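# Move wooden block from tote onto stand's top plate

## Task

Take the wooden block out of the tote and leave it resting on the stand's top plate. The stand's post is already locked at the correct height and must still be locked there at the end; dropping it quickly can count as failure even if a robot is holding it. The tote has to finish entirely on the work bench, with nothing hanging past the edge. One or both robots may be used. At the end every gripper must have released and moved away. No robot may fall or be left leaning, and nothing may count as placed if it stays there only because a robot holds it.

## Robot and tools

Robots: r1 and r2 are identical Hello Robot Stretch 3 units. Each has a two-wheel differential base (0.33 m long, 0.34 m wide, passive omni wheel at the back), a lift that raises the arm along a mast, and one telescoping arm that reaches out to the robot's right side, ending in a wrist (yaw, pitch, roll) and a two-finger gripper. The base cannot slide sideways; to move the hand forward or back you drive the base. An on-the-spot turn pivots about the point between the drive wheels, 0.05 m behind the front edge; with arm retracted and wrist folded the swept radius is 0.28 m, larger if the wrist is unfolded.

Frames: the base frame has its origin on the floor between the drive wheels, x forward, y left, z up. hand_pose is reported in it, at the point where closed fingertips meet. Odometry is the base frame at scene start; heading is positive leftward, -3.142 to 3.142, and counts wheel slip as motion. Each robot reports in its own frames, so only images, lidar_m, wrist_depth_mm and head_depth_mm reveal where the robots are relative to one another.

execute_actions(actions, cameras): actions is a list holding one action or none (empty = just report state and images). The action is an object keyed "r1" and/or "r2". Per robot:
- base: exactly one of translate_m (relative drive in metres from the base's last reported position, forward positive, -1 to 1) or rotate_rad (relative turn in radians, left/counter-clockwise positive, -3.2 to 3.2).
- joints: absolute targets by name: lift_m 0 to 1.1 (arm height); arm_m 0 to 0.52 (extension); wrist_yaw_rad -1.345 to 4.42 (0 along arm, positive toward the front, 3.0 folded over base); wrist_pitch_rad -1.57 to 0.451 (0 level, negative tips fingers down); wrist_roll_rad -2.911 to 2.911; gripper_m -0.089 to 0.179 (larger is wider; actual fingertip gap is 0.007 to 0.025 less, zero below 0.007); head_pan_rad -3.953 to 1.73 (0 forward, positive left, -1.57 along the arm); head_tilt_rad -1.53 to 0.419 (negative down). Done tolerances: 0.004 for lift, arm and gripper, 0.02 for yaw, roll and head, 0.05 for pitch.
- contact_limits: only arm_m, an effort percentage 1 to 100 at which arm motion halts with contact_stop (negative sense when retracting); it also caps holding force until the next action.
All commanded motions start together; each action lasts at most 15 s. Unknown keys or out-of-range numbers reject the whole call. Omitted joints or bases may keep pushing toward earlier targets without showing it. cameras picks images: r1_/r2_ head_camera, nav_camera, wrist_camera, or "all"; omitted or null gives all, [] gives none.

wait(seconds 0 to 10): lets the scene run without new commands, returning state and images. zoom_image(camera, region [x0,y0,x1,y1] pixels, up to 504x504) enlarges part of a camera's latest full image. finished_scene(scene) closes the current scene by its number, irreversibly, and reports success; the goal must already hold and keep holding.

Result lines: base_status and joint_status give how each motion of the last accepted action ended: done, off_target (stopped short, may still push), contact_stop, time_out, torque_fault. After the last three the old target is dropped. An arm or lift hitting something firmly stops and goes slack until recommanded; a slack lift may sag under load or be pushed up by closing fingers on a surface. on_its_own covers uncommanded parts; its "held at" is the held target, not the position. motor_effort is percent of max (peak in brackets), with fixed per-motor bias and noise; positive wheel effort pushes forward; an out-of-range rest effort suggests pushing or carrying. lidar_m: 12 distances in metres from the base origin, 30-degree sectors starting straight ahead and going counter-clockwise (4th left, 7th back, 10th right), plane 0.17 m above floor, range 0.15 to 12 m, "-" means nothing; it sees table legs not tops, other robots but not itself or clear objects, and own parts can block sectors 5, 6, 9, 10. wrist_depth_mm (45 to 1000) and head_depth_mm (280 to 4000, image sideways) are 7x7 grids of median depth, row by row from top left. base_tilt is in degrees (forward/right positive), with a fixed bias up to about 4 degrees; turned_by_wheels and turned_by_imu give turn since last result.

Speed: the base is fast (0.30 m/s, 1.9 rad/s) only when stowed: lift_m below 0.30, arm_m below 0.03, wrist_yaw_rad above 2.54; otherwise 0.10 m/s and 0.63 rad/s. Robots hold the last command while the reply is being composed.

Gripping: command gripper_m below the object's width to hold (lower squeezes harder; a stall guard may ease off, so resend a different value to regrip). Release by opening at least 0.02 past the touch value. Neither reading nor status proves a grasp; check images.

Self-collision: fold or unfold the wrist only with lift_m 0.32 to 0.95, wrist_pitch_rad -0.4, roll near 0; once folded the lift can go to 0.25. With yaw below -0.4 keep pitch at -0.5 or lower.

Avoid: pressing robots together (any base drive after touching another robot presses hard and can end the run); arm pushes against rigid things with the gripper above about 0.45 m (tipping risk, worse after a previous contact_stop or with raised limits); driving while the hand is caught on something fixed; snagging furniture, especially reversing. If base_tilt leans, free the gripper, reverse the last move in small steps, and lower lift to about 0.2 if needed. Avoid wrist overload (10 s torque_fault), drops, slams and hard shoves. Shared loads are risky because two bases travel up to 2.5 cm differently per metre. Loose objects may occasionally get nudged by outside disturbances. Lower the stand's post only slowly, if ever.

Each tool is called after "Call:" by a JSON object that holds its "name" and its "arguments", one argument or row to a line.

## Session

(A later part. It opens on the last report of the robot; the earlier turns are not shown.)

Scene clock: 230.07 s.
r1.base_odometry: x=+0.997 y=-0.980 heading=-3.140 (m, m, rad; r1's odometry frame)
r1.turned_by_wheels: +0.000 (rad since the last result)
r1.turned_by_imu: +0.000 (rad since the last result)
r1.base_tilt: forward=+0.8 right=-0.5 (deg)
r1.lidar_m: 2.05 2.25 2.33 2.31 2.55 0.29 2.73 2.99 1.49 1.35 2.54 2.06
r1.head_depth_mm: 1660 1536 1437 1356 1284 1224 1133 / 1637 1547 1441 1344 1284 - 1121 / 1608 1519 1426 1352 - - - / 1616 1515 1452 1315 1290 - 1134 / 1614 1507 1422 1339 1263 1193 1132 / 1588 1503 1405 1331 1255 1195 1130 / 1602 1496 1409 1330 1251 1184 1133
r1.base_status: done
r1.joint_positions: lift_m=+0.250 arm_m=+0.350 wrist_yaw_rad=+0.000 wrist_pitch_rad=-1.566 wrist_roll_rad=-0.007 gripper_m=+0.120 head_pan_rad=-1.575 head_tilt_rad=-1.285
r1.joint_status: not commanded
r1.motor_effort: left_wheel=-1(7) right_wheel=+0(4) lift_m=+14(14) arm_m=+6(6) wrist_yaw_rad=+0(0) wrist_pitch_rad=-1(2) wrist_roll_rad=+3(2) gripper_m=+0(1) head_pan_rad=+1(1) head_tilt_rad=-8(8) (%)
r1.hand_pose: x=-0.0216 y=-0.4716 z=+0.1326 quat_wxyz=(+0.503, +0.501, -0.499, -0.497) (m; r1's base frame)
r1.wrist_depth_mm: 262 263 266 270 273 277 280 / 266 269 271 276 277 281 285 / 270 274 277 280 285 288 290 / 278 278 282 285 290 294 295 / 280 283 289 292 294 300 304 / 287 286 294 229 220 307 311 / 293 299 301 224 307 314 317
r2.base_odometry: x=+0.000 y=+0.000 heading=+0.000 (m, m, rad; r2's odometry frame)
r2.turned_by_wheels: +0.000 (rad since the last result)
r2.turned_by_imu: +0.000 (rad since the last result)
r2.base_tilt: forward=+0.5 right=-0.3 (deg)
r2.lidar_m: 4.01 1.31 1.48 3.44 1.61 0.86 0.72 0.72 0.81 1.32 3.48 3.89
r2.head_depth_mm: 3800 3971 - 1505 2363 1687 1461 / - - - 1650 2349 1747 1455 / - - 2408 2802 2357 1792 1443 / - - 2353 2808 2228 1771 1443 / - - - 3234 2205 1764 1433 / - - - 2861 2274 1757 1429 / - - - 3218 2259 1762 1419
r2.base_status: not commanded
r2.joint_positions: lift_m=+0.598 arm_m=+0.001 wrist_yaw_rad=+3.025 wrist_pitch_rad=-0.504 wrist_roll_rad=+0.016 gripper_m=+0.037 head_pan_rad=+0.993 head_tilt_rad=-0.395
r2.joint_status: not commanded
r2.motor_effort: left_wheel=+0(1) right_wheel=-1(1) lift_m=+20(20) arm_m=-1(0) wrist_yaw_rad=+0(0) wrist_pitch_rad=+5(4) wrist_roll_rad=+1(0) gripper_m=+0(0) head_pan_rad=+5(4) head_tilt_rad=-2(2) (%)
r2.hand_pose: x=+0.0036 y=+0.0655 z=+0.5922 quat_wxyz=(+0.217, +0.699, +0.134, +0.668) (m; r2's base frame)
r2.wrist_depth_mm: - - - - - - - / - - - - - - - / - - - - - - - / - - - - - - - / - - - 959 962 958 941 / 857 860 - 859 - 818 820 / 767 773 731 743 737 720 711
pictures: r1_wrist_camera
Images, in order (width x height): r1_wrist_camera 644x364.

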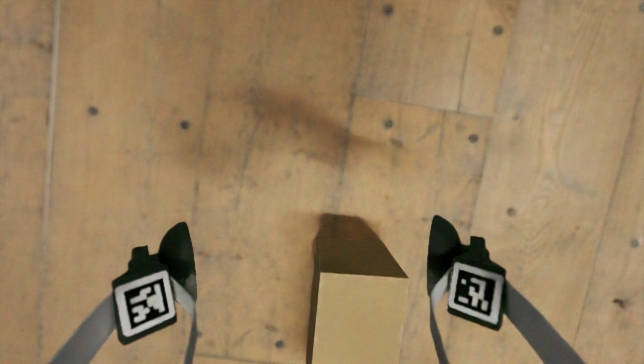

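Call:
{"name": "execute_actions", "arguments": {
  "actions": [
    {"r1":{"base":{"translate_m":-0.03},"joints":{"arm_m":0.29}}}
  ],
  "cameras": []
}}

Call:
{"name": "execute_actions", "arguments": {
  "actions": [
    {"r1":{"joints":{"lift_m":0.15}}}
  ],
  "cameras": []
}}

Call:
{"name": "execute_actions", "arguments": {
  "actions": [
    {"r1":{"joints":{"gripper_m":0.0}}}
  ],
  "cameras": ["r1_wrist_camera"]
}}

Scene clock: 238.83 s.
r1.base_odometry: x=+1.027 y=-0.980 heading=-3.140 (m, m, rad; r1's odometry frame)
r1.turned_by_wheels: +0.000 (rad since the last result)
r1.turned_by_imu: -0.001 (rad since the last result)
r1.base_tilt: forward=+0.8 right=-0.5 (deg)
r1.lidar_m: 2.08 2.29 2.33 2.32 2.55 0.26 2.70 2.96 1.47 1.34 2.56 2.10
r1.head_depth_mm: 1642 1540 1444 1356 1284 1221 1129 / 1654 1525 1444 1354 1277 - 1132 / 1617 1521 1448 1353 - - - / 1633 1518 1441 1307 1279 - 1126 / 1606 1518 1408 1334 1258 1194 1141 / 1615 1495 1401 1325 1257 1182 1131 / 1596 1481 1398 1319 1249 1183 1125
r1.base_status: done
r1.joint_positions: lift_m=+0.250 arm_m=+0.290 wrist_yaw_rad=+0.000 wrist_pitch_rad=-1.566 wrist_roll_rad=-0.007 gripper_m=+0.120 head_pan_rad=-1.575 head_tilt_rad=-1.285
r1.joint_status: all done
r1.motor_effort: left_wheel=-1(6) right_wheel=+1(4) lift_m=+14(14) arm_m=-5(8) wrist_yaw_rad=-1(0) wrist_pitch_rad=-1(1) wrist_roll_rad=+3(2) gripper_m=-1(1) head_pan_rad=+1(1) head_tilt_rad=-8(9) (%)
r1.hand_pose: x=-0.0216 y=-0.4125 z=+0.1326 quat_wxyz=(+0.503, +0.501, -0.499, -0.497) (m; r1's base frame)
r1.wrist_depth_mm: 260 263 268 271 273 276 281 / 268 269 273 275 279 283 284 / 272 274 279 279 285 288 289 / 276 279 283 239 289 294 299 / 282 285 288 211 294 299 303 / 290 287 293 215 300 306 310 / 293 299 302 220 309 313 317
r2.base_odometry: x=+0.000 y=+0.000 heading=+0.000 (m, m, rad; r2's odometry frame)
r2.turned_by_wheels: +0.000 (rad since the last result)
r2.turned_by_imu: +0.000 (rad since the last result)
r2.base_tilt: forward=+0.6 right=-0.2 (deg)
r2.lidar_m: 4.00 1.32 1.48 3.47 1.60 0.86 0.72 0.72 0.81 1.32 3.49 3.91
r2.head_depth_mm: 3785 - - 1495 2384 1683 1458 / - - - 1630 2313 1749 1457 / - - 2432 2793 2319 1773 1449 / - - 2374 2778 2203 1787 1452 / - - - 3244 2195 1773 1441 / - - - 2857 2286 1748 1418 / - - - 3177 2250 1759 1425
r2.base_status: not commanded
r2.joint_positions: lift_m=+0.598 arm_m=+0.001 wrist_yaw_rad=+3.025 wrist_pitch_rad=-0.504 wrist_roll_rad=+0.016 gripper_m=+0.037 head_pan_rad=+0.993 head_tilt_rad=-0.395
r2.joint_status: not commanded
r2.motor_effort: left_wheel=+1(0) right_wheel=-1(1) lift_m=+21(21) arm_m=+0(0) wrist_yaw_rad=+1(0) wrist_pitch_rad=+5(5) wrist_roll_rad=+1(0) gripper_m=-1(0) head_pan_rad=+6(3) head_tilt_rad=-2(1) (%)
r2.hand_pose: x=+0.0036 y=+0.0655 z=+0.5922 quat_wxyz=(+0.217, +0.699, +0.134, +0.668) (m; r2's base frame)
r2.wrist_depth_mm: - - - - - - - / - - - - - - - / - - - - - - - / - - - - - - - / - - - 953 983 924 928 / 879 838 - 852 - 829 831 / 757 778 733 725 738 725 712
pictures: none
No camera images: the call's "cameras" was empty. Leave "cameras" out to get every camera's image.

Scene clock: 240.57 s.
r1.base_odometry: x=+1.027 y=-0.980 heading=-3.140 (m, m, rad; r1's odometry frame)
r1.turned_by_wheels: +0.000 (rad since the last result)
r1.turned_by_imu: +0.000 (rad since the last result)
r1.base_tilt: forward=+0.8 right=-0.5 (deg)
r1.lidar_m: 2.08 2.29 2.33 2.32 2.55 0.26 2.69 2.97 1.48 1.34 2.57 2.09
r1.head_depth_mm: 1647 1546 1442 1361 1276 1211 1118 / 1653 1517 1438 1346 1284 - 1122 / 1603 1520 1426 1343 1287 - - / 1631 1514 1437 1312 1284 - 1126 / 1617 1495 1417 1335 1265 1197 1138 / 1600 1496 1405 1328 1254 1191 1129 / 1605 1504 1405 1320 1250 1187 1131
r1.base_status: not commanded
r1.joint_positions: lift_m=+0.150 arm_m=+0.290 wrist_yaw_rad=+0.000 wrist_pitch_rad=-1.566 wrist_roll_rad=-0.007 gripper_m=+0.120 head_pan_rad=-1.575 head_tilt_rad=-1.285
r1.joint_status: all done
r1.motor_effort: left_wheel=-1(1) right_wheel=+0(0) lift_m=+14(14) arm_m=-6(5) wrist_yaw_rad=-1(0) wrist_pitch_rad=-1(1) wrist_roll_rad=+3(2) gripper_m=+1(1) head_pan_rad=+1(2) head_tilt_rad=-8(8) (%)
r1.hand_pose: x=-0.0216 y=-0.4125 z=+0.0326 quat_wxyz=(+0.503, +0.501, -0.499, -0.497) (m; r1's base frame)
r1.wrist_depth_mm: 170 172 173 175 178 180 182 / 174 175 177 179 182 184 187 / 177 178 181 183 186 187 191 / 180 182 184 186 189 193 194 / 184 186 186 110 137 195 198 / 189 188 151 111 113 200 203 / 190 194 193 114 200 205 207
r2.base_odometry: x=+0.000 y=+0.000 heading=+0.000 (m, m, rad; r2's odometry frame)
r2.turned_by_wheels: +0.000 (rad since the last result)
r2.turned_by_imu: +0.000 (rad since the last result)
r2.base_tilt: forward=+0.5 right=+0.1 (deg)
r2.lidar_m: 4.02 1.32 1.48 3.47 1.60 0.86 0.72 0.72 0.81 1.32 3.48 3.90
r2.head_depth_mm: 3798 - - 1495 2316 1691 1458 / - - - 1655 2348 1721 1462 / - - 2389 2796 2335 1785 1457 / - - 2345 2800 2215 1761 1443 / - - - 3280 2193 1772 1436 / - - - 2873 2292 1760 1433 / - - - 3214 2250 1745 1419
r2.base_status: not commanded
r2.joint_positions: lift_m=+0.598 arm_m=+0.001 wrist_yaw_rad=+3.025 wrist_pitch_rad=-0.504 wrist_roll_rad=+0.016 gripper_m=+0.037 head_pan_rad=+0.993 head_tilt_rad=-0.395
r2.joint_status: not commanded
r2.motor_effort: left_wheel=+1(1) right_wheel=-1(1) lift_m=+21(21) arm_m=+0(0) wrist_yaw_rad=+0(0) wrist_pitch_rad=+5(5) wrist_roll_rad=+1(0) gripper_m=+0(0) head_pan_rad=+5(4) head_tilt_rad=-2(2) (%)
r2.hand_pose: x=+0.0036 y=+0.0655 z=+0.5922 quat_wxyz=(+0.217, +0.699, +0.134, +0.668) (m; r2's base frame)
r2.wrist_depth_mm: - - - - - - - / - - - - - - - / - - - - - - - / - - - - - - - / - 997 - 949 972 924 950 / 879 851 - 827 - 803 814 / 771 752 741 745 741 724 718
pictures: none
No camera images: the call's "cameras" was empty. Leave "cameras" out to get every camera's image.

Scene clock: 242.27 s.
r1.base_odometry: x=+1.027 y=-0.980 heading=-3.140 (m, m, rad; r1's odometry frame)
r1.turned_by_wheels: +0.000 (rad since the last result)
r1.turned_by_imu: +0.000 (rad since the last result)
r1.base_tilt: forward=+0.8 right=-0.5 (deg)
r1.lidar_m: 2.08 2.29 2.33 2.32 2.55 0.26 2.70 2.96 1.48 1.34 2.58 2.10
r1.head_depth_mm: 1647 1536 1436 1360 1276 1212 1122 / 1630 1541 1445 1366 1281 - 1128 / 1607 1514 1440 1363 1285 - - / 1616 1505 1433 1307 1283 - 1130 / 1606 1511 1419 1339 1258 1208 1138 / 1605 1494 1407 1332 1248 1189 1130 / 1601 1499 1413 1323 1255 1185 1114
r1.base_status: not commanded
r1.joint_positions: lift_m=+0.150 arm_m=+0.290 wrist_yaw_rad=+0.000 wrist_pitch_rad=-1.566 wrist_roll_rad=-0.007 gripper_m=+0.002 head_pan_rad=-1.575 head_tilt_rad=-1.285
r1.joint_status: all done
r1.motor_effort: left_wheel=-1(1) right_wheel=+1(0) lift_m=+14(14) arm_m=-5(6) wrist_yaw_rad=-1(1) wrist_pitch_rad=-1(1) wrist_roll_rad=+2(3) gripper_m=-38(98) head_pan_rad=+2(2) head_tilt_rad=-8(9) (%)
r1.hand_pose: x=-0.0216 y=-0.4125 z=+0.0326 quat_wxyz=(+0.503, +0.501, -0.499, -0.497) (m; r1's base frame)
r1.wrist_depth_mm: 170 172 174 175 178 180 182 / 174 175 177 180 182 184 186 / 176 180 181 182 185 189 190 / 180 182 183 186 190 192 194 / 184 186 115 110 168 196 199 / 188 190 111 112 112 199 204 / 191 194 113 114 201 205 207
r2.base_odometry: x=+0.000 y=+0.000 heading=+0.000 (m, m, rad; r2's odometry frame)
r2.turned_by_wheels: +0.000 (rad since the last result)
r2.turned_by_imu: +0.000 (rad since the last result)
r2.base_tilt: forward=+0.5 right=-0.4 (deg)
r2.lidar_m: 4.02 1.32 1.48 3.46 1.60 0.86 0.72 0.72 0.81 1.32 3.47 3.92
r2.head_depth_mm: 3775 - - 1500 2357 1687 1458 / - - - 1641 2346 1720 1445 / - - 2393 2815 2336 1793 1451 / - - 2366 2786 2191 1771 1444 / - - - 3192 2237 1760 1434 / - - - 2836 2277 1759 1431 / - - - 3170 2265 1757 1422
r2.base_status: not commanded
r2.joint_positions: lift_m=+0.598 arm_m=+0.001 wrist_yaw_rad=+3.025 wrist_pitch_rad=-0.504 wrist_roll_rad=+0.016 gripper_m=+0.037 head_pan_rad=+0.993 head_tilt_rad=-0.395
r2.joint_status: not commanded
r2.motor_effort: left_wheel=+1(1) right_wheel=-1(1) lift_m=+21(21) arm_m=+0(0) wrist_yaw_rad=+1(1) wrist_pitch_rad=+4(4) wrist_roll_rad=+0(0) gripper_m=+0(1) head_pan_rad=+4(4) head_tilt_rad=-2(2) (%)
r2.hand_pose: x=+0.0036 y=+0.0655 z=+0.5922 quat_wxyz=(+0.217, +0.699, +0.134, +0.668) (m; r2's base frame)
r2.wrist_depth_mm: - - - - - - - / - - - - - - - / - - - - - - - / - - - - - - - / 992 989 - 951 994 963 942 / 865 887 - 857 - 818 821 / 762 773 730 757 739 726 713
pictures: r1_wrist_camera
Images, in order (width x height): r1_wrist_camera 644x364.

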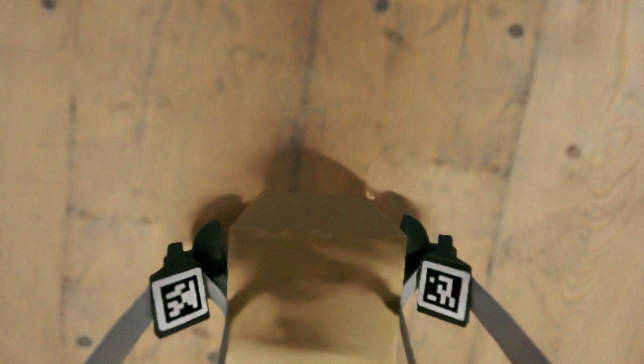

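Call:
{"name": "execute_actions", "arguments": {
  "actions": [
    {"r1":{"base":{"translate_m":0.2},"joints":{"lift_m":0.6}}}
  ],
  "cameras": []
}}

Call:
{"name": "execute_actions", "arguments": {
  "actions": [
    {"r1":{"base":{"rotate_rad":-1.57},"joints":{"lift_m":1.1,"arm_m":0.0,"wrist_pitch_rad":0.0}}}
  ],
  "cameras": ["r1_wrist_camera"]
}}

Scene clock: 273.07 s.
r1.base_odometry: x=+0.827 y=-0.980 heading=-3.140 (m, m, rad; r1's odometry frame)
r1.turned_by_wheels: +0.000 (rad since the last result)
r1.turned_by_imu: -0.002 (rad since the last result)
r1.base_tilt: forward=+0.7 right=-0.7 (deg)
r1.lidar_m: 1.88 2.07 2.30 2.29 2.51 0.44 0.47 3.20 1.39 2.81 2.32 1.89
r1.head_depth_mm: 1662 1534 1446 1358 1282 1217 - / 1597 1539 1434 1351 - - - / 1650 - 1423 1339 1296 - - / 1622 - 840 1316 1289 - 1133 / 1610 1517 1399 1331 1256 1191 1133 / 1598 1498 1403 1333 1244 1186 1129 / 1590 1492 1403 1327 1254 1186 1123
r1.base_status: done
r1.joint_positions: lift_m=+0.600 arm_m=+0.290 wrist_yaw_rad=+0.000 wrist_pitch_rad=-1.567 wrist_roll_rad=-0.007 gripper_m=+0.042 head_pan_rad=-1.575 head_tilt_rad=-1.285
r1.joint_status: all done
r1.on_its_own: gripper_m is held at +0.042, not at your +0.000, by its stall guard, which is not easing now
r1.motor_effort: left_wheel=-1(6) right_wheel=+0(8) lift_m=+23(27) arm_m=-4(6) wrist_yaw_rad=+0(1) wrist_pitch_rad=-1(1) wrist_roll_rad=+2(3) gripper_m=-13(20) head_pan_rad=+2(2) head_tilt_rad=-9(9) (%)
r1.hand_pose: x=-0.0216 y=-0.4123 z=+0.4820 quat_wxyz=(+0.503, +0.501, -0.499, -0.498) (m; r1's base frame)
r1.wrist_depth_mm: 578 576 588 594 595 612 620 / 589 588 602 607 608 624 630 / 597 596 610 619 627 627 644 / 606 611 619 194 634 648 650 / 611 623 135 122 643 653 679 / 634 640 124 126 127 674 684 / 638 643 661 130 675 678 705
r2.base_odometry: x=+0.000 y=+0.000 heading=+0.000 (m, m, rad; r2's odometry frame)
r2.turned_by_wheels: +0.000 (rad since the last result)
r2.turned_by_imu: -0.002 (rad since the last result)
r2.base_tilt: forward=+0.6 right=-0.3 (deg)
r2.lidar_m: 4.01 1.32 1.48 3.46 1.60 0.86 0.72 0.72 0.81 1.32 3.47 3.90
r2.head_depth_mm: 3758 3949 - 1508 2358 1687 1455 / - - - 1646 2336 1733 1453 / - - 2413 2790 2334 1784 1449 / - - 2388 2759 2213 1786 1435 / - - - 3291 2180 1767 1443 / - - - 2876 2278 1758 1427 / - - - 3185 2271 1747 1429
r2.base_status: not commanded
r2.joint_positions: lift_m=+0.598 arm_m=+0.001 wrist_yaw_rad=+3.025 wrist_pitch_rad=-0.504 wrist_roll_rad=+0.016 gripper_m=+0.037 head_pan_rad=+0.993 head_tilt_rad=-0.395
r2.joint_status: not commanded
r2.motor_effort: left_wheel=+1(1) right_wheel=-1(1) lift_m=+21(21) arm_m=+1(1) wrist_yaw_rad=+1(1) wrist_pitch_rad=+5(4) wrist_roll_rad=+0(1) gripper_m=-1(1) head_pan_rad=+5(4) head_tilt_rad=-2(2) (%)
r2.hand_pose: x=+0.0036 y=+0.0655 z=+0.5922 quat_wxyz=(+0.217, +0.699, +0.134, +0.668) (m; r2's base frame)
r2.wrist_depth_mm: - - - - - - - / - - - - - - - / - - - - - - - / - - - - - - - / - - - 974 959 966 924 / 867 869 - 838 - 812 806 / 770 768 739 756 719 722 733
pictures: none
No camera images: the call's "cameras" was empty. Leave "cameras" out to get every camera's image.

Scene clock: 278.43 s.
r1.base_odometry: x=+0.827 y=-0.980 heading=+1.573 (m, m, rad; r1's odometry frame)
r1.turned_by_wheels: -1.570 (rad since the last result)
r1.turned_by_imu: -1.589 (rad since the last result)
r1.base_tilt: forward=+0.8 right=-0.6 (deg)
r1.lidar_m: 2.81 2.32 1.89 1.87 2.07 2.30 2.28 2.51 0.44 2.90 3.21 1.39
r1.head_depth_mm: 403 1532 1440 1348 1280 1212 1152 / 547 674 1440 1349 1276 1207 1152 / 1623 1517 1040 1329 1293 - - / 1635 1517 1421 1332 1281 - 1130 / 1604 1510 1412 1328 1267 1195 1140 / 1620 1508 1412 1319 1253 1186 1141 / 1601 1490 1402 1321 1255 1184 1126
r1.base_status: done
r1.joint_positions: lift_m=+1.100 arm_m=+0.000 wrist_yaw_rad=+0.000 wrist_pitch_rad=-0.046 wrist_roll_rad=-0.007 gripper_m=+0.042 head_pan_rad=-1.575 head_tilt_rad=-1.285
r1.joint_status: all done
r1.on_its_own: gripper_m is held at +0.042, not at your +0.000, by its stall guard, which is not easing now
r1.motor_effort: left_wheel=+4(8) right_wheel=-3(8) lift_m=+23(25) arm_m=-5(6) wrist_yaw_rad=+0(1) wrist_pitch_rad=+18(20) wrist_roll_rad=+2(2) gripper_m=-13(13) head_pan_rad=+1(2) head_tilt_rad=-8(8) (%)
r1.hand_pose: x=-0.0214 y=-0.4003 z=+1.2025 quat_wxyz=(+0.710, +0.017, -0.704, -0.016) (m; r1's base frame)
r1.wrist_depth_mm: - - - - - - - / - - - - - - - / - - - - - - - / - - - - - - - / - - 140 123 - - - / - - 124 126 127 - - / - - - 128 - - -
r2.base_odometry: x=+0.000 y=+0.000 heading=+0.000 (m, m, rad; r2's odometry frame)
r2.turned_by_wheels: +0.000 (rad since the last result)
r2.turned_by_imu: -0.001 (rad since the last result)
r2.base_tilt: forward=+0.6 right=-0.1 (deg)
r2.lidar_m: 3.99 1.32 1.48 3.46 1.60 0.86 0.72 0.72 0.81 1.32 3.49 3.90
r2.head_depth_mm: 3867 3950 - 1518 2365 1684 1458 / - - - 1645 2352 1734 1456 / - - 2415 2839 2320 1787 1451 / - - 2357 2791 2194 1769 1439 / - - - 3239 2200 1767 1434 / - - - 2871 2282 1768 1435 / - - - 3245 2276 1748 1422
r2.base_status: not commanded
r2.joint_positions: lift_m=+0.598 arm_m=+0.001 wrist_yaw_rad=+3.025 wrist_pitch_rad=-0.504 wrist_roll_rad=+0.016 gripper_m=+0.037 head_pan_rad=+0.993 head_tilt_rad=-0.395
r2.joint_status: not commanded
r2.motor_effort: left_wheel=+1(1) right_wheel=-1(1) lift_m=+21(21) arm_m=+1(0) wrist_yaw_rad=+0(1) wrist_pitch_rad=+5(5) wrist_roll_rad=+0(0) gripper_m=+1(0) head_pan_rad=+5(5) head_tilt_rad=-2(2) (%)
r2.hand_pose: x=+0.0036 y=+0.0655 z=+0.5922 quat_wxyz=(+0.217, +0.699, +0.134, +0.668) (m; r2's base frame)
r2.wrist_depth_mm: - - - - - - - / - - - - - - - / - - - - - - - / - - - - - - - / - - - 969 999 934 935 / 868 869 - 836 - 806 797 / 777 764 744 739 722 718 716
pictures: r1_wrist_camera
Images, in order (width x height): r1_wrist_camera 644x364.

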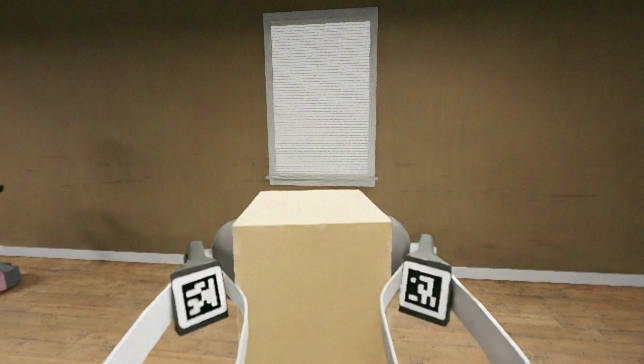

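Call:
{"name": "execute_actions", "arguments": {
  "actions": [
    {"r1":{"base":{"translate_m":-0.1},"joints":{"arm_m":0.03,"head_tilt_rad":-0.9}}}
  ],
  "cameras": ["r1_nav_camera","r1_head_camera"]
}}

Scene clock: 284.93 s.
r1.base_odometry: x=+0.827 y=-1.080 heading=+1.573 (m, m, rad; r1's odometry frame)
r1.turned_by_wheels: +0.000 (rad since the last result)
r1.turned_by_imu: -0.001 (rad since the last result)
r1.base_tilt: forward=+0.8 right=-0.5 (deg)
r1.lidar_m: 1.49 2.33 1.91 1.90 2.09 2.20 2.19 2.41 2.90 0.42 3.20 1.48
r1.head_depth_mm: - 2309 1984 1675 1464 1292 1156 / - - 506 1686 1458 1284 1147 / - - 467 1643 1459 1282 1148 / - - 486 1597 930 1229 1142 / 2773 2379 1838 1674 1445 1278 1139 / 2768 2390 1970 1667 1437 1269 1140 / 2809 2377 1959 1645 1436 1270 1130
r1.base_status: done
r1.joint_positions: lift_m=+1.100 arm_m=+0.030 wrist_yaw_rad=+0.000 wrist_pitch_rad=-0.046 wrist_roll_rad=-0.007 gripper_m=+0.042 head_pan_rad=-1.575 head_tilt_rad=-0.902
r1.joint_status: all done
r1.on_its_own: gripper_m is held at +0.042, not at your +0.000, by its stall guard, which is not easing now
r1.motor_effort: left_wheel=+3(5) right_wheel=-3(7) lift_m=+23(23) arm_m=+7(7) wrist_yaw_rad=-1(0) wrist_pitch_rad=+18(18) wrist_roll_rad=+2(2) gripper_m=-14(13) head_pan_rad=+2(1) head_tilt_rad=+1(28) (%)
r1.hand_pose: x=-0.0214 y=-0.4294 z=+1.2025 quat_wxyz=(+0.710, +0.017, -0.704, -0.016) (m; r1's base frame)
r1.wrist_depth_mm: - - - - - - - / - - - - - - - / - - - - - - - / - - - - - - - / - - 140 124 - - - / - - 124 125 127 - - / - - - 128 - - -
r2.base_odometry: x=+0.000 y=+0.000 heading=+0.000 (m, m, rad; r2's odometry frame)
r2.turned_by_wheels: +0.000 (rad since the last result)
r2.turned_by_imu: -0.001 (rad since the last result)
r2.base_tilt: forward=+0.7 right=-0.3 (deg)
r2.lidar_m: 4.02 1.32 1.48 3.46 1.60 0.86 0.72 0.72 0.81 1.32 3.49 3.91
r2.head_depth_mm: 3841 - - 1503 2352 1692 1449 / - - - 1651 2339 1739 1457 / - - 2419 2825 2340 1803 1452 / - - 2335 2819 2195 1764 1443 / - - - 3288 2220 1762 1436 / - - - 2857 2282 1757 1425 / - - - 3236 2257 1745 1426
r2.base_status: not commanded
r2.joint_positions: lift_m=+0.598 arm_m=+0.001 wrist_yaw_rad=+3.025 wrist_pitch_rad=-0.504 wrist_roll_rad=+0.016 gripper_m=+0.037 head_pan_rad=+0.993 head_tilt_rad=-0.395
r2.joint_status: not commanded
r2.motor_effort: left_wheel=+1(1) right_wheel=-1(1) lift_m=+21(21) arm_m=+0(0) wrist_yaw_rad=+0(1) wrist_pitch_rad=+4(5) wrist_roll_rad=+0(1) gripper_m=+0(0) head_pan_rad=+5(5) head_tilt_rad=-2(1) (%)
r2.hand_pose: x=+0.0036 y=+0.0655 z=+0.5922 quat_wxyz=(+0.217, +0.699, +0.134, +0.668) (m; r2's base frame)
r2.wrist_depth_mm: - - - - - - - / - - - - - - - / - - - - - - - / - - - - - - - / - 966 - - - 967 912 / 873 859 - 835 - 836 826 / 767 752 716 736 735 725 731
pictures: r1_head_camera (sideways: a quarter turn clockwise sets it upright), r1_nav_camera (sideways: a quarter turn counterclockwise sets it upright)
Images, in order (width x height): r1_head_camera 896x504, r1_nav_camera 672x504.

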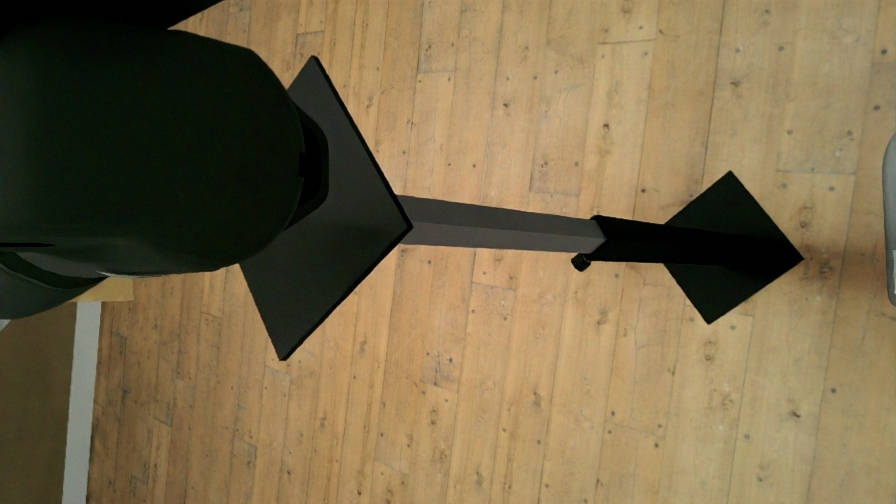

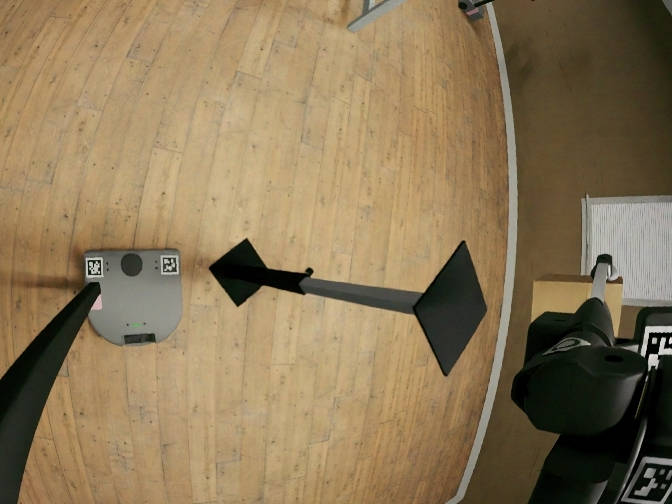

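Call:
{"name": "execute_actions", "arguments": {
  "actions": [
    {"r1":{"joints":{"lift_m":0.95}}}
  ],
  "cameras": ["r1_nav_camera","r1_wrist_camera"]
}}

Scene clock: 291.00 s.
r1.base_odometry: x=+0.827 y=-1.080 heading=+1.573 (m, m, rad; r1's odometry frame)
r1.turned_by_wheels: +0.000 (rad since the last result)
r1.turned_by_imu: -0.001 (rad since the last result)
r1.base_tilt: forward=+0.7 right=-0.5 (deg)
r1.lidar_m: 1.49 2.34 1.91 1.90 2.09 2.20 2.19 2.41 2.90 0.42 3.17 1.48
r1.head_depth_mm: 2655 2503 - - - 1278 1149 / 2652 2443 - - - 1280 1146 / 2690 2606 - - - 1283 1160 / 2699 394 - - 1389 1227 1142 / 2755 2422 1827 1665 1456 1275 1138 / 2705 2387 1980 1672 1436 1277 1142 / 2758 2388 1949 1653 1433 1273 1133
r1.base_status: not commanded
r1.joint_positions: lift_m=+0.950 arm_m=+0.030 wrist_yaw_rad=+0.000 wrist_pitch_rad=-0.037 wrist_roll_rad=-0.007 gripper_m=+0.042 head_pan_rad=-1.575 head_tilt_rad=-0.902
r1.joint_status: all done
r1.on_its_own: gripper_m is held at +0.042, not at your +0.000, by its stall guard, which is not easing now
r1.motor_effort: left_wheel=+3(3) right_wheel=-3(3) lift_m=+14(20) arm_m=+6(7) wrist_yaw_rad=+0(1) wrist_pitch_rad=+15(18) wrist_roll_rad=+2(2) gripper_m=-13(13) head_pan_rad=+2(3) head_tilt_rad=+0(0) (%)
r1.hand_pose: x=-0.0214 y=-0.4297 z=+1.0555 quat_wxyz=(+0.710, +0.013, -0.704, -0.013) (m; r1's base frame)
r1.wrist_depth_mm: - - - - - - - / - - - - - - - / - - - - - - - / - - - - - - - / - - 138 123 - - - / - - 124 125 126 - - / - - - 129 232 - -
r2.base_odometry: x=+0.000 y=+0.000 heading=+0.000 (m, m, rad; r2's odometry frame)
r2.turned_by_wheels: +0.000 (rad since the last result)
r2.turned_by_imu: -0.001 (rad since the last result)
r2.base_tilt: forward=+0.5 right=-0.2 (deg)
r2.lidar_m: 4.01 1.31 1.48 3.47 1.60 0.86 0.72 0.72 0.81 1.32 3.49 3.94
r2.head_depth_mm: 3788 3905 - 1486 2357 1681 1470 / - - - 1648 2353 1737 1455 / - - 2419 2808 2332 1780 1446 / - - 2389 2778 2208 1780 1447 / - - - 3261 2192 1770 1440 / - - - 2861 2267 1762 1422 / - - - 3197 2258 1774 1425
r2.base_status: not commanded
r2.joint_positions: lift_m=+0.598 arm_m=+0.001 wrist_yaw_rad=+3.025 wrist_pitch_rad=-0.504 wrist_roll_rad=+0.016 gripper_m=+0.037 head_pan_rad=+0.993 head_tilt_rad=-0.395
r2.joint_status: not commanded
r2.motor_effort: left_wheel=+1(1) right_wheel=-1(1) lift_m=+21(21) arm_m=+0(0) wrist_yaw_rad=+0(1) wrist_pitch_rad=+5(5) wrist_roll_rad=+0(0) gripper_m=+0(1) head_pan_rad=+4(5) head_tilt_rad=-2(1) (%)
r2.hand_pose: x=+0.0036 y=+0.0655 z=+0.5922 quat_wxyz=(+0.217, +0.699, +0.134, +0.668) (m; r2's base frame)
r2.wrist_depth_mm: - - - - - - - / - - - - - - - / - - - - - - - / - - - - - - - / - 994 - 972 959 942 922 / 881 852 - 829 - 812 787 / 752 744 739 758 743 716 698
pictures: r1_nav_camera (sideways: a quarter turn counterclockwise sets it upright), r1_wrist_camera
Images, in order (width x height): r1_nav_camera 672x504, r1_wrist_camera 644x364.

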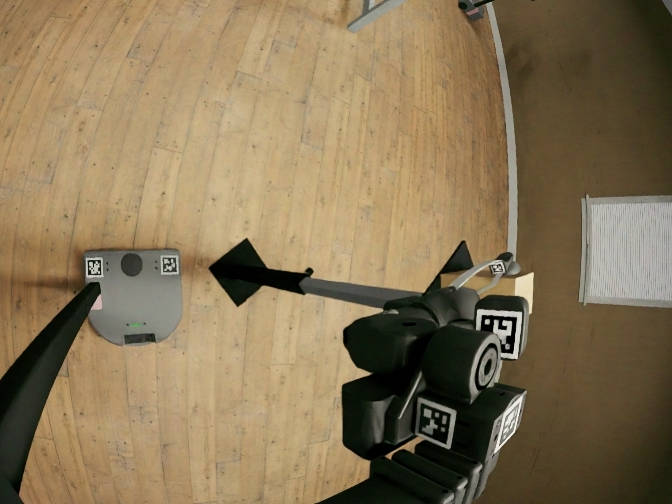

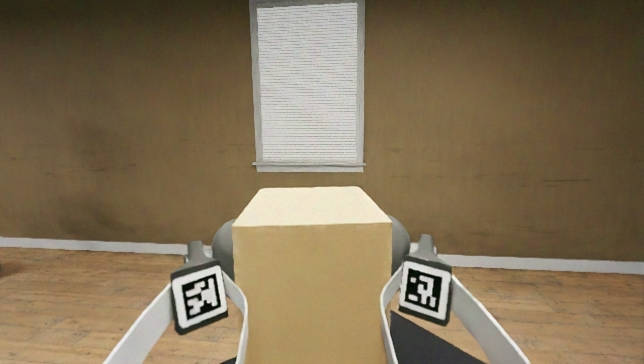

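Plate appears just below. Lower more.

Call:
{"name": "execute_actions", "arguments": {
  "actions": [
    {"r1":{"joints":{"lift_m":0.85}}}
  ],
  "cameras": ["r1_wrist_camera"]
}}

Scene clock: 294.83 s.
r1.base_odometry: x=+0.827 y=-1.080 heading=+1.573 (m, m, rad; r1's odometry frame)
r1.turned_by_wheels: +0.000 (rad since the last result)
r1.turned_by_imu: -0.001 (rad since the last result)
r1.base_tilt: forward=+0.8 right=-0.6 (deg)
r1.lidar_m: 1.48 2.34 1.91 1.90 2.09 2.20 2.19 2.41 2.90 0.42 3.16 1.48
r1.head_depth_mm: 2645 2455 2097 - - 1264 1153 / 2653 2461 518 - - 1253 1157 / 2664 2360 - - - 1285 1154 / 2727 396 - - - 1227 1151 / 2740 2304 1827 1663 1444 1272 1143 / 2728 2389 1937 1664 1438 1274 1131 / 2783 2390 1946 1659 1441 1266 1139
r1.base_status: not commanded
r1.joint_positions: lift_m=+0.922 arm_m=+0.030 wrist_yaw_rad=+0.000 wrist_pitch_rad=+0.056 wrist_roll_rad=-0.007 gripper_m=+0.042 head_pan_rad=-1.575 head_tilt_rad=-0.902
r1.joint_status: lift_m contact_stop (moved -0.028 of -0.100)
r1.on_its_own: gripper_m is held at +0.042, not at your +0.000, by its stall guard, which is not easing now; lift_m is slack since a contact_stop, until your next command for it (your +0.850 is given up); wrist_pitch_rad is at rest, and its effort (-22) is outside its rest range (-20 to +32)
r1.motor_effort: left_wheel=+3(3) right_wheel=-3(3) lift_m=+18(20) arm_m=+5(6) wrist_yaw_rad=-1(0) wrist_pitch_rad=-22(27) wrist_roll_rad=+2(3) gripper_m=-12(13) head_pan_rad=+2(1) head_tilt_rad=+0(1) (%)
r1.hand_pose: x=-0.0214 y=-0.4317 z=+1.0508 quat_wxyz=(+0.710, -0.020, -0.704, +0.020) (m; r1's base frame)
r1.wrist_depth_mm: - - - - - - - / - - - - - - - / - - - - - - - / - - - - - - - / - - 124 124 - - - / - - 125 126 127 - - / - - - 128 236 - -
r2.base_odometry: x=+0.000 y=+0.000 heading=+0.000 (m, m, rad; r2's odometry frame)
r2.turned_by_wheels: +0.000 (rad since the last result)
r2.turned_by_imu: +0.000 (rad since the last result)
r2.base_tilt: forward=+0.9 right=-0.2 (deg)
r2.lidar_m: 4.01 1.32 1.48 3.45 1.61 0.86 0.72 0.72 0.81 1.32 3.48 3.91
r2.head_depth_mm: 3765 3977 - 1495 2380 1692 1459 / - - - 1648 2356 1730 1452 / - - 2427 2837 2328 1778 1443 / - - 2360 2784 2194 1771 1446 / - - - 3245 2219 1766 1429 / - - - 2861 2283 1757 1425 / - - - 3177 2246 1743 1427
r2.base_status: not commanded
r2.joint_positions: lift_m=+0.598 arm_m=+0.001 wrist_yaw_rad=+3.025 wrist_pitch_rad=-0.504 wrist_roll_rad=+0.016 gripper_m=+0.037 head_pan_rad=+0.993 head_tilt_rad=-0.395
r2.joint_status: not commanded
r2.motor_effort: left_wheel=+1(1) right_wheel=-1(1) lift_m=+21(21) arm_m=+0(0) wrist_yaw_rad=+1(0) wrist_pitch_rad=+4(5) wrist_roll_rad=+0(0) gripper_m=+1(0) head_pan_rad=+5(5) head_tilt_rad=-2(2) (%)
r2.hand_pose: x=+0.0036 y=+0.0655 z=+0.5922 quat_wxyz=(+0.217, +0.699, +0.134, +0.668) (m; r2's base frame)
r2.wrist_depth_mm: - - - - - - - / - - - - - - - / - - - - - - - / - - - - - - - / - 981 - 993 991 947 961 / 879 865 - 821 - 815 829 / 773 771 741 741 734 721 714
pictures: r1_wrist_camera
Images, in order (width x height): r1_wrist_camera 644x364.

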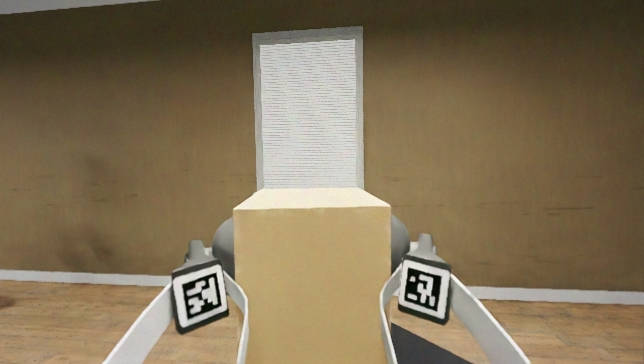

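Resting. Release and lift clear.

Call:
{"name": "execute_actions", "arguments": {
  "actions": [
    {"r1":{"joints":{"lift_m":0.935,"gripper_m":0.12}}}
  ],
  "cameras": []
}}

Call:
{"name": "execute_actions", "arguments": {
  "actions": [
    {"r1":{"joints":{"lift_m":1.1}}}
  ],
  "cameras": ["r1_nav_camera"]
}}

Scene clock: 301.53 s.
r1.base_odometry: x=+0.827 y=-1.080 heading=+1.573 (m, m, rad; r1's odometry frame)
r1.turned_by_wheels: +0.000 (rad since the last result)
r1.turned_by_imu: -0.001 (rad since the last result)
r1.base_tilt: forward=+0.7 right=-0.5 (deg)
r1.lidar_m: 1.48 2.34 1.91 1.89 2.09 2.20 2.19 2.41 2.90 0.42 3.19 1.48
r1.head_depth_mm: 2642 2472 - - - 1260 1148 / 2678 2552 - - - 1260 1143 / 2692 2420 - - - 1276 1158 / 2687 395 - - - 1223 1146 / 2748 2447 1827 1670 1438 1288 1137 / 2743 2414 1932 1682 1449 1276 1141 / 2798 2376 1943 1639 1437 1265 1131
r1.base_status: not commanded
r1.joint_positions: lift_m=+0.935 arm_m=+0.030 wrist_yaw_rad=+0.000 wrist_pitch_rad=-0.013 wrist_roll_rad=-0.007 gripper_m=+0.120 head_pan_rad=-1.575 head_tilt_rad=-0.902
r1.joint_status: all done
r1.motor_effort: left_wheel=+3(2) right_wheel=-3(2) lift_m=+22(22) arm_m=+6(6) wrist_yaw_rad=+0(1) wrist_pitch_rad=+5(22) wrist_roll_rad=+3(2) gripper_m=+0(80) head_pan_rad=+2(3) head_tilt_rad=+0(0) (%)
r1.hand_pose: x=-0.0214 y=-0.4305 z=+1.0461 quat_wxyz=(+0.710, +0.005, -0.704, -0.005) (m; r1's base frame)
r1.wrist_depth_mm: - - - - - - - / - - - - - - - / - - - - - - - / - - - 166 - - - / - - - 124 - - - / - - - 127 - - - / - - 212 130 218 - -
r2.base_odometry: x=+0.000 y=+0.000 heading=+0.000 (m, m, rad; r2's odometry frame)
r2.turned_by_wheels: +0.000 (rad since the last result)
r2.turned_by_imu: +0.000 (rad since the last result)
r2.base_tilt: forward=+0.5 right=+0.0 (deg)
r2.lidar_m: 4.00 1.32 1.48 3.45 1.60 0.86 0.72 0.72 0.81 1.33 3.49 3.95
r2.head_depth_mm: 3814 3894 - 1503 2354 1686 1454 / - - - 1648 2361 1738 1464 / - - 2413 2816 2322 1775 1455 / - - 2353 2782 2210 1772 1438 / - - - 3251 2176 1766 1442 / - - - 2868 2283 1742 1428 / - - - 3196 2257 1747 1425
r2.base_status: not commanded
r2.joint_positions: lift_m=+0.598 arm_m=+0.001 wrist_yaw_rad=+3.025 wrist_pitch_rad=-0.504 wrist_roll_rad=+0.016 gripper_m=+0.037 head_pan_rad=+0.993 head_tilt_rad=-0.395
r2.joint_status: not commanded
r2.motor_effort: left_wheel=+1(1) right_wheel=-1(0) lift_m=+21(21) arm_m=+0(1) wrist_yaw_rad=+0(1) wrist_pitch_rad=+5(5) wrist_roll_rad=+0(0) gripper_m=-1(0) head_pan_rad=+4(6) head_tilt_rad=-2(2) (%)
r2.hand_pose: x=+0.0036 y=+0.0655 z=+0.5922 quat_wxyz=(+0.217, +0.699, +0.134, +0.668) (m; r2's base frame)
r2.wrist_depth_mm: - - - - - - - / - - - - - - - / - - - - - - - / - - - - - - - / - - - 971 991 918 918 / 885 845 - 824 - 844 789 / 756 781 733 731 731 740 726
pictures: none
No camera images: the call's "cameras" was empty. Leave "cameras" out to get every camera's image.

Scene clock: 303.87 s.
r1.base_odometry: x=+0.827 y=-1.080 heading=+1.573 (m, m, rad; r1's odometry frame)
r1.turned_by_wheels: +0.000 (rad since the last result)
r1.turned_by_imu: +0.000 (rad since the last result)
r1.base_tilt: forward=+0.8 right=-0.5 (deg)
r1.lidar_m: 1.48 2.34 1.91 1.90 2.09 2.20 2.18 2.41 2.90 0.42 3.19 1.48
r1.head_depth_mm: - 2308 2035 1687 1461 1281 1147 / - - 505 1693 1455 1282 1146 / - - 467 1648 1454 1280 1155 / - - 457 1601 923 1223 1140 / 2752 2319 1814 1648 1438 1269 1145 / 2748 2386 1962 1658 1445 1270 1134 / 2769 2377 1964 1659 1435 1276 1134
r1.base_status: not commanded
r1.joint_positions: lift_m=+1.100 arm_m=+0.030 wrist_yaw_rad=+0.000 wrist_pitch_rad=-0.014 wrist_roll_rad=-0.007 gripper_m=+0.120 head_pan_rad=-1.575 head_tilt_rad=-0.902
r1.joint_status: all done
r1.motor_effort: left_wheel=+2(3) right_wheel=-3(3) lift_m=+22(21) arm_m=+6(6) wrist_yaw_rad=+0(1) wrist_pitch_rad=+6(6) wrist_roll_rad=+2(2) gripper_m=-1(1) head_pan_rad=+2(2) head_tilt_rad=+0(0) (%)
r1.hand_pose: x=-0.0214 y=-0.4304 z=+1.2107 quat_wxyz=(+0.710, +0.005, -0.704, -0.005) (m; r1's base frame)
r1.wrist_depth_mm: - - - - - - - / - - - - - - - / - - - - - - - / - - - - - - - / - - - - - - - / - - - - - - - / - - - - - - -
r2.base_odometry: x=+0.000 y=+0.000 heading=+0.000 (m, m, rad; r2's odometry frame)
r2.turned_by_wheels: +0.000 (rad since the last result)
r2.turned_by_imu: +0.000 (rad since the last result)
r2.base_tilt: forward=+0.8 right=-0.1 (deg)
r2.lidar_m: 4.01 1.31 1.48 3.44 1.60 0.86 0.72 0.72 0.81 1.32 3.49 3.93
r2.head_depth_mm: 3750 3946 - 1503 2362 1699 1457 / - - - 1636 2313 1748 1456 / - - 2379 2808 2316 1807 1439 / - - 2382 2775 2223 1777 1452 / - - - 3214 2209 1765 1449 / - - - 2865 2272 1757 1439 / - - - 3242 2272 1753 1434
r2.base_status: not commanded
r2.joint_positions: lift_m=+0.598 arm_m=+0.001 wrist_yaw_rad=+3.025 wrist_pitch_rad=-0.504 wrist_roll_rad=+0.016 gripper_m=+0.037 head_pan_rad=+0.993 head_tilt_rad=-0.395
r2.joint_status: not commanded
r2.motor_effort: left_wheel=+1(1) right_wheel=+0(1) lift_m=+21(21) arm_m=+0(1) wrist_yaw_rad=+1(0) wrist_pitch_rad=+5(5) wrist_roll_rad=+0(0) gripper_m=+0(0) head_pan_rad=+3(5) head_tilt_rad=-1(2) (%)
r2.hand_pose: x=+0.0036 y=+0.0655 z=+0.5922 quat_wxyz=(+0.217, +0.699, +0.134, +0.668) (m; r2's base frame)
r2.wrist_depth_mm: - - - - - - - / - - - - - - - / - - - - - - - / - - - - - - - / - - - 978 956 937 916 / 877 854 - 826 - 817 800 / 788 741 716 750 738 736 711
pictures: r1_nav_camera (sideways: a quarter turn counterclockwise sets it upright)
Images, in order (width x height): r1_nav_camera 672x504.

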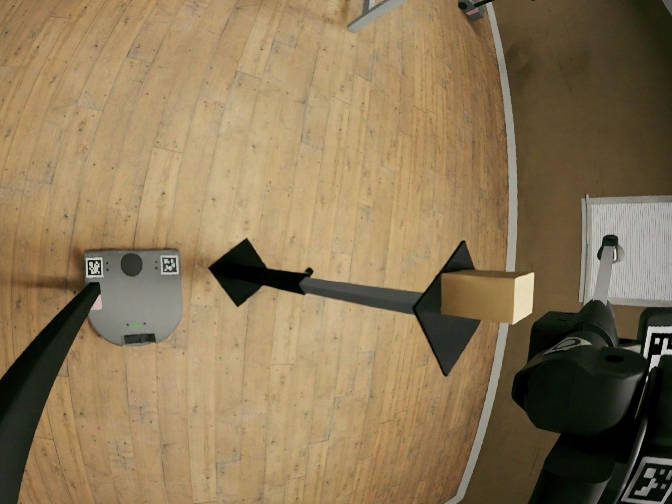

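On the plate.

Call:
{"name": "finished_scene", "arguments": {
  "scene": 1
}}

The scene is finished: the task was done.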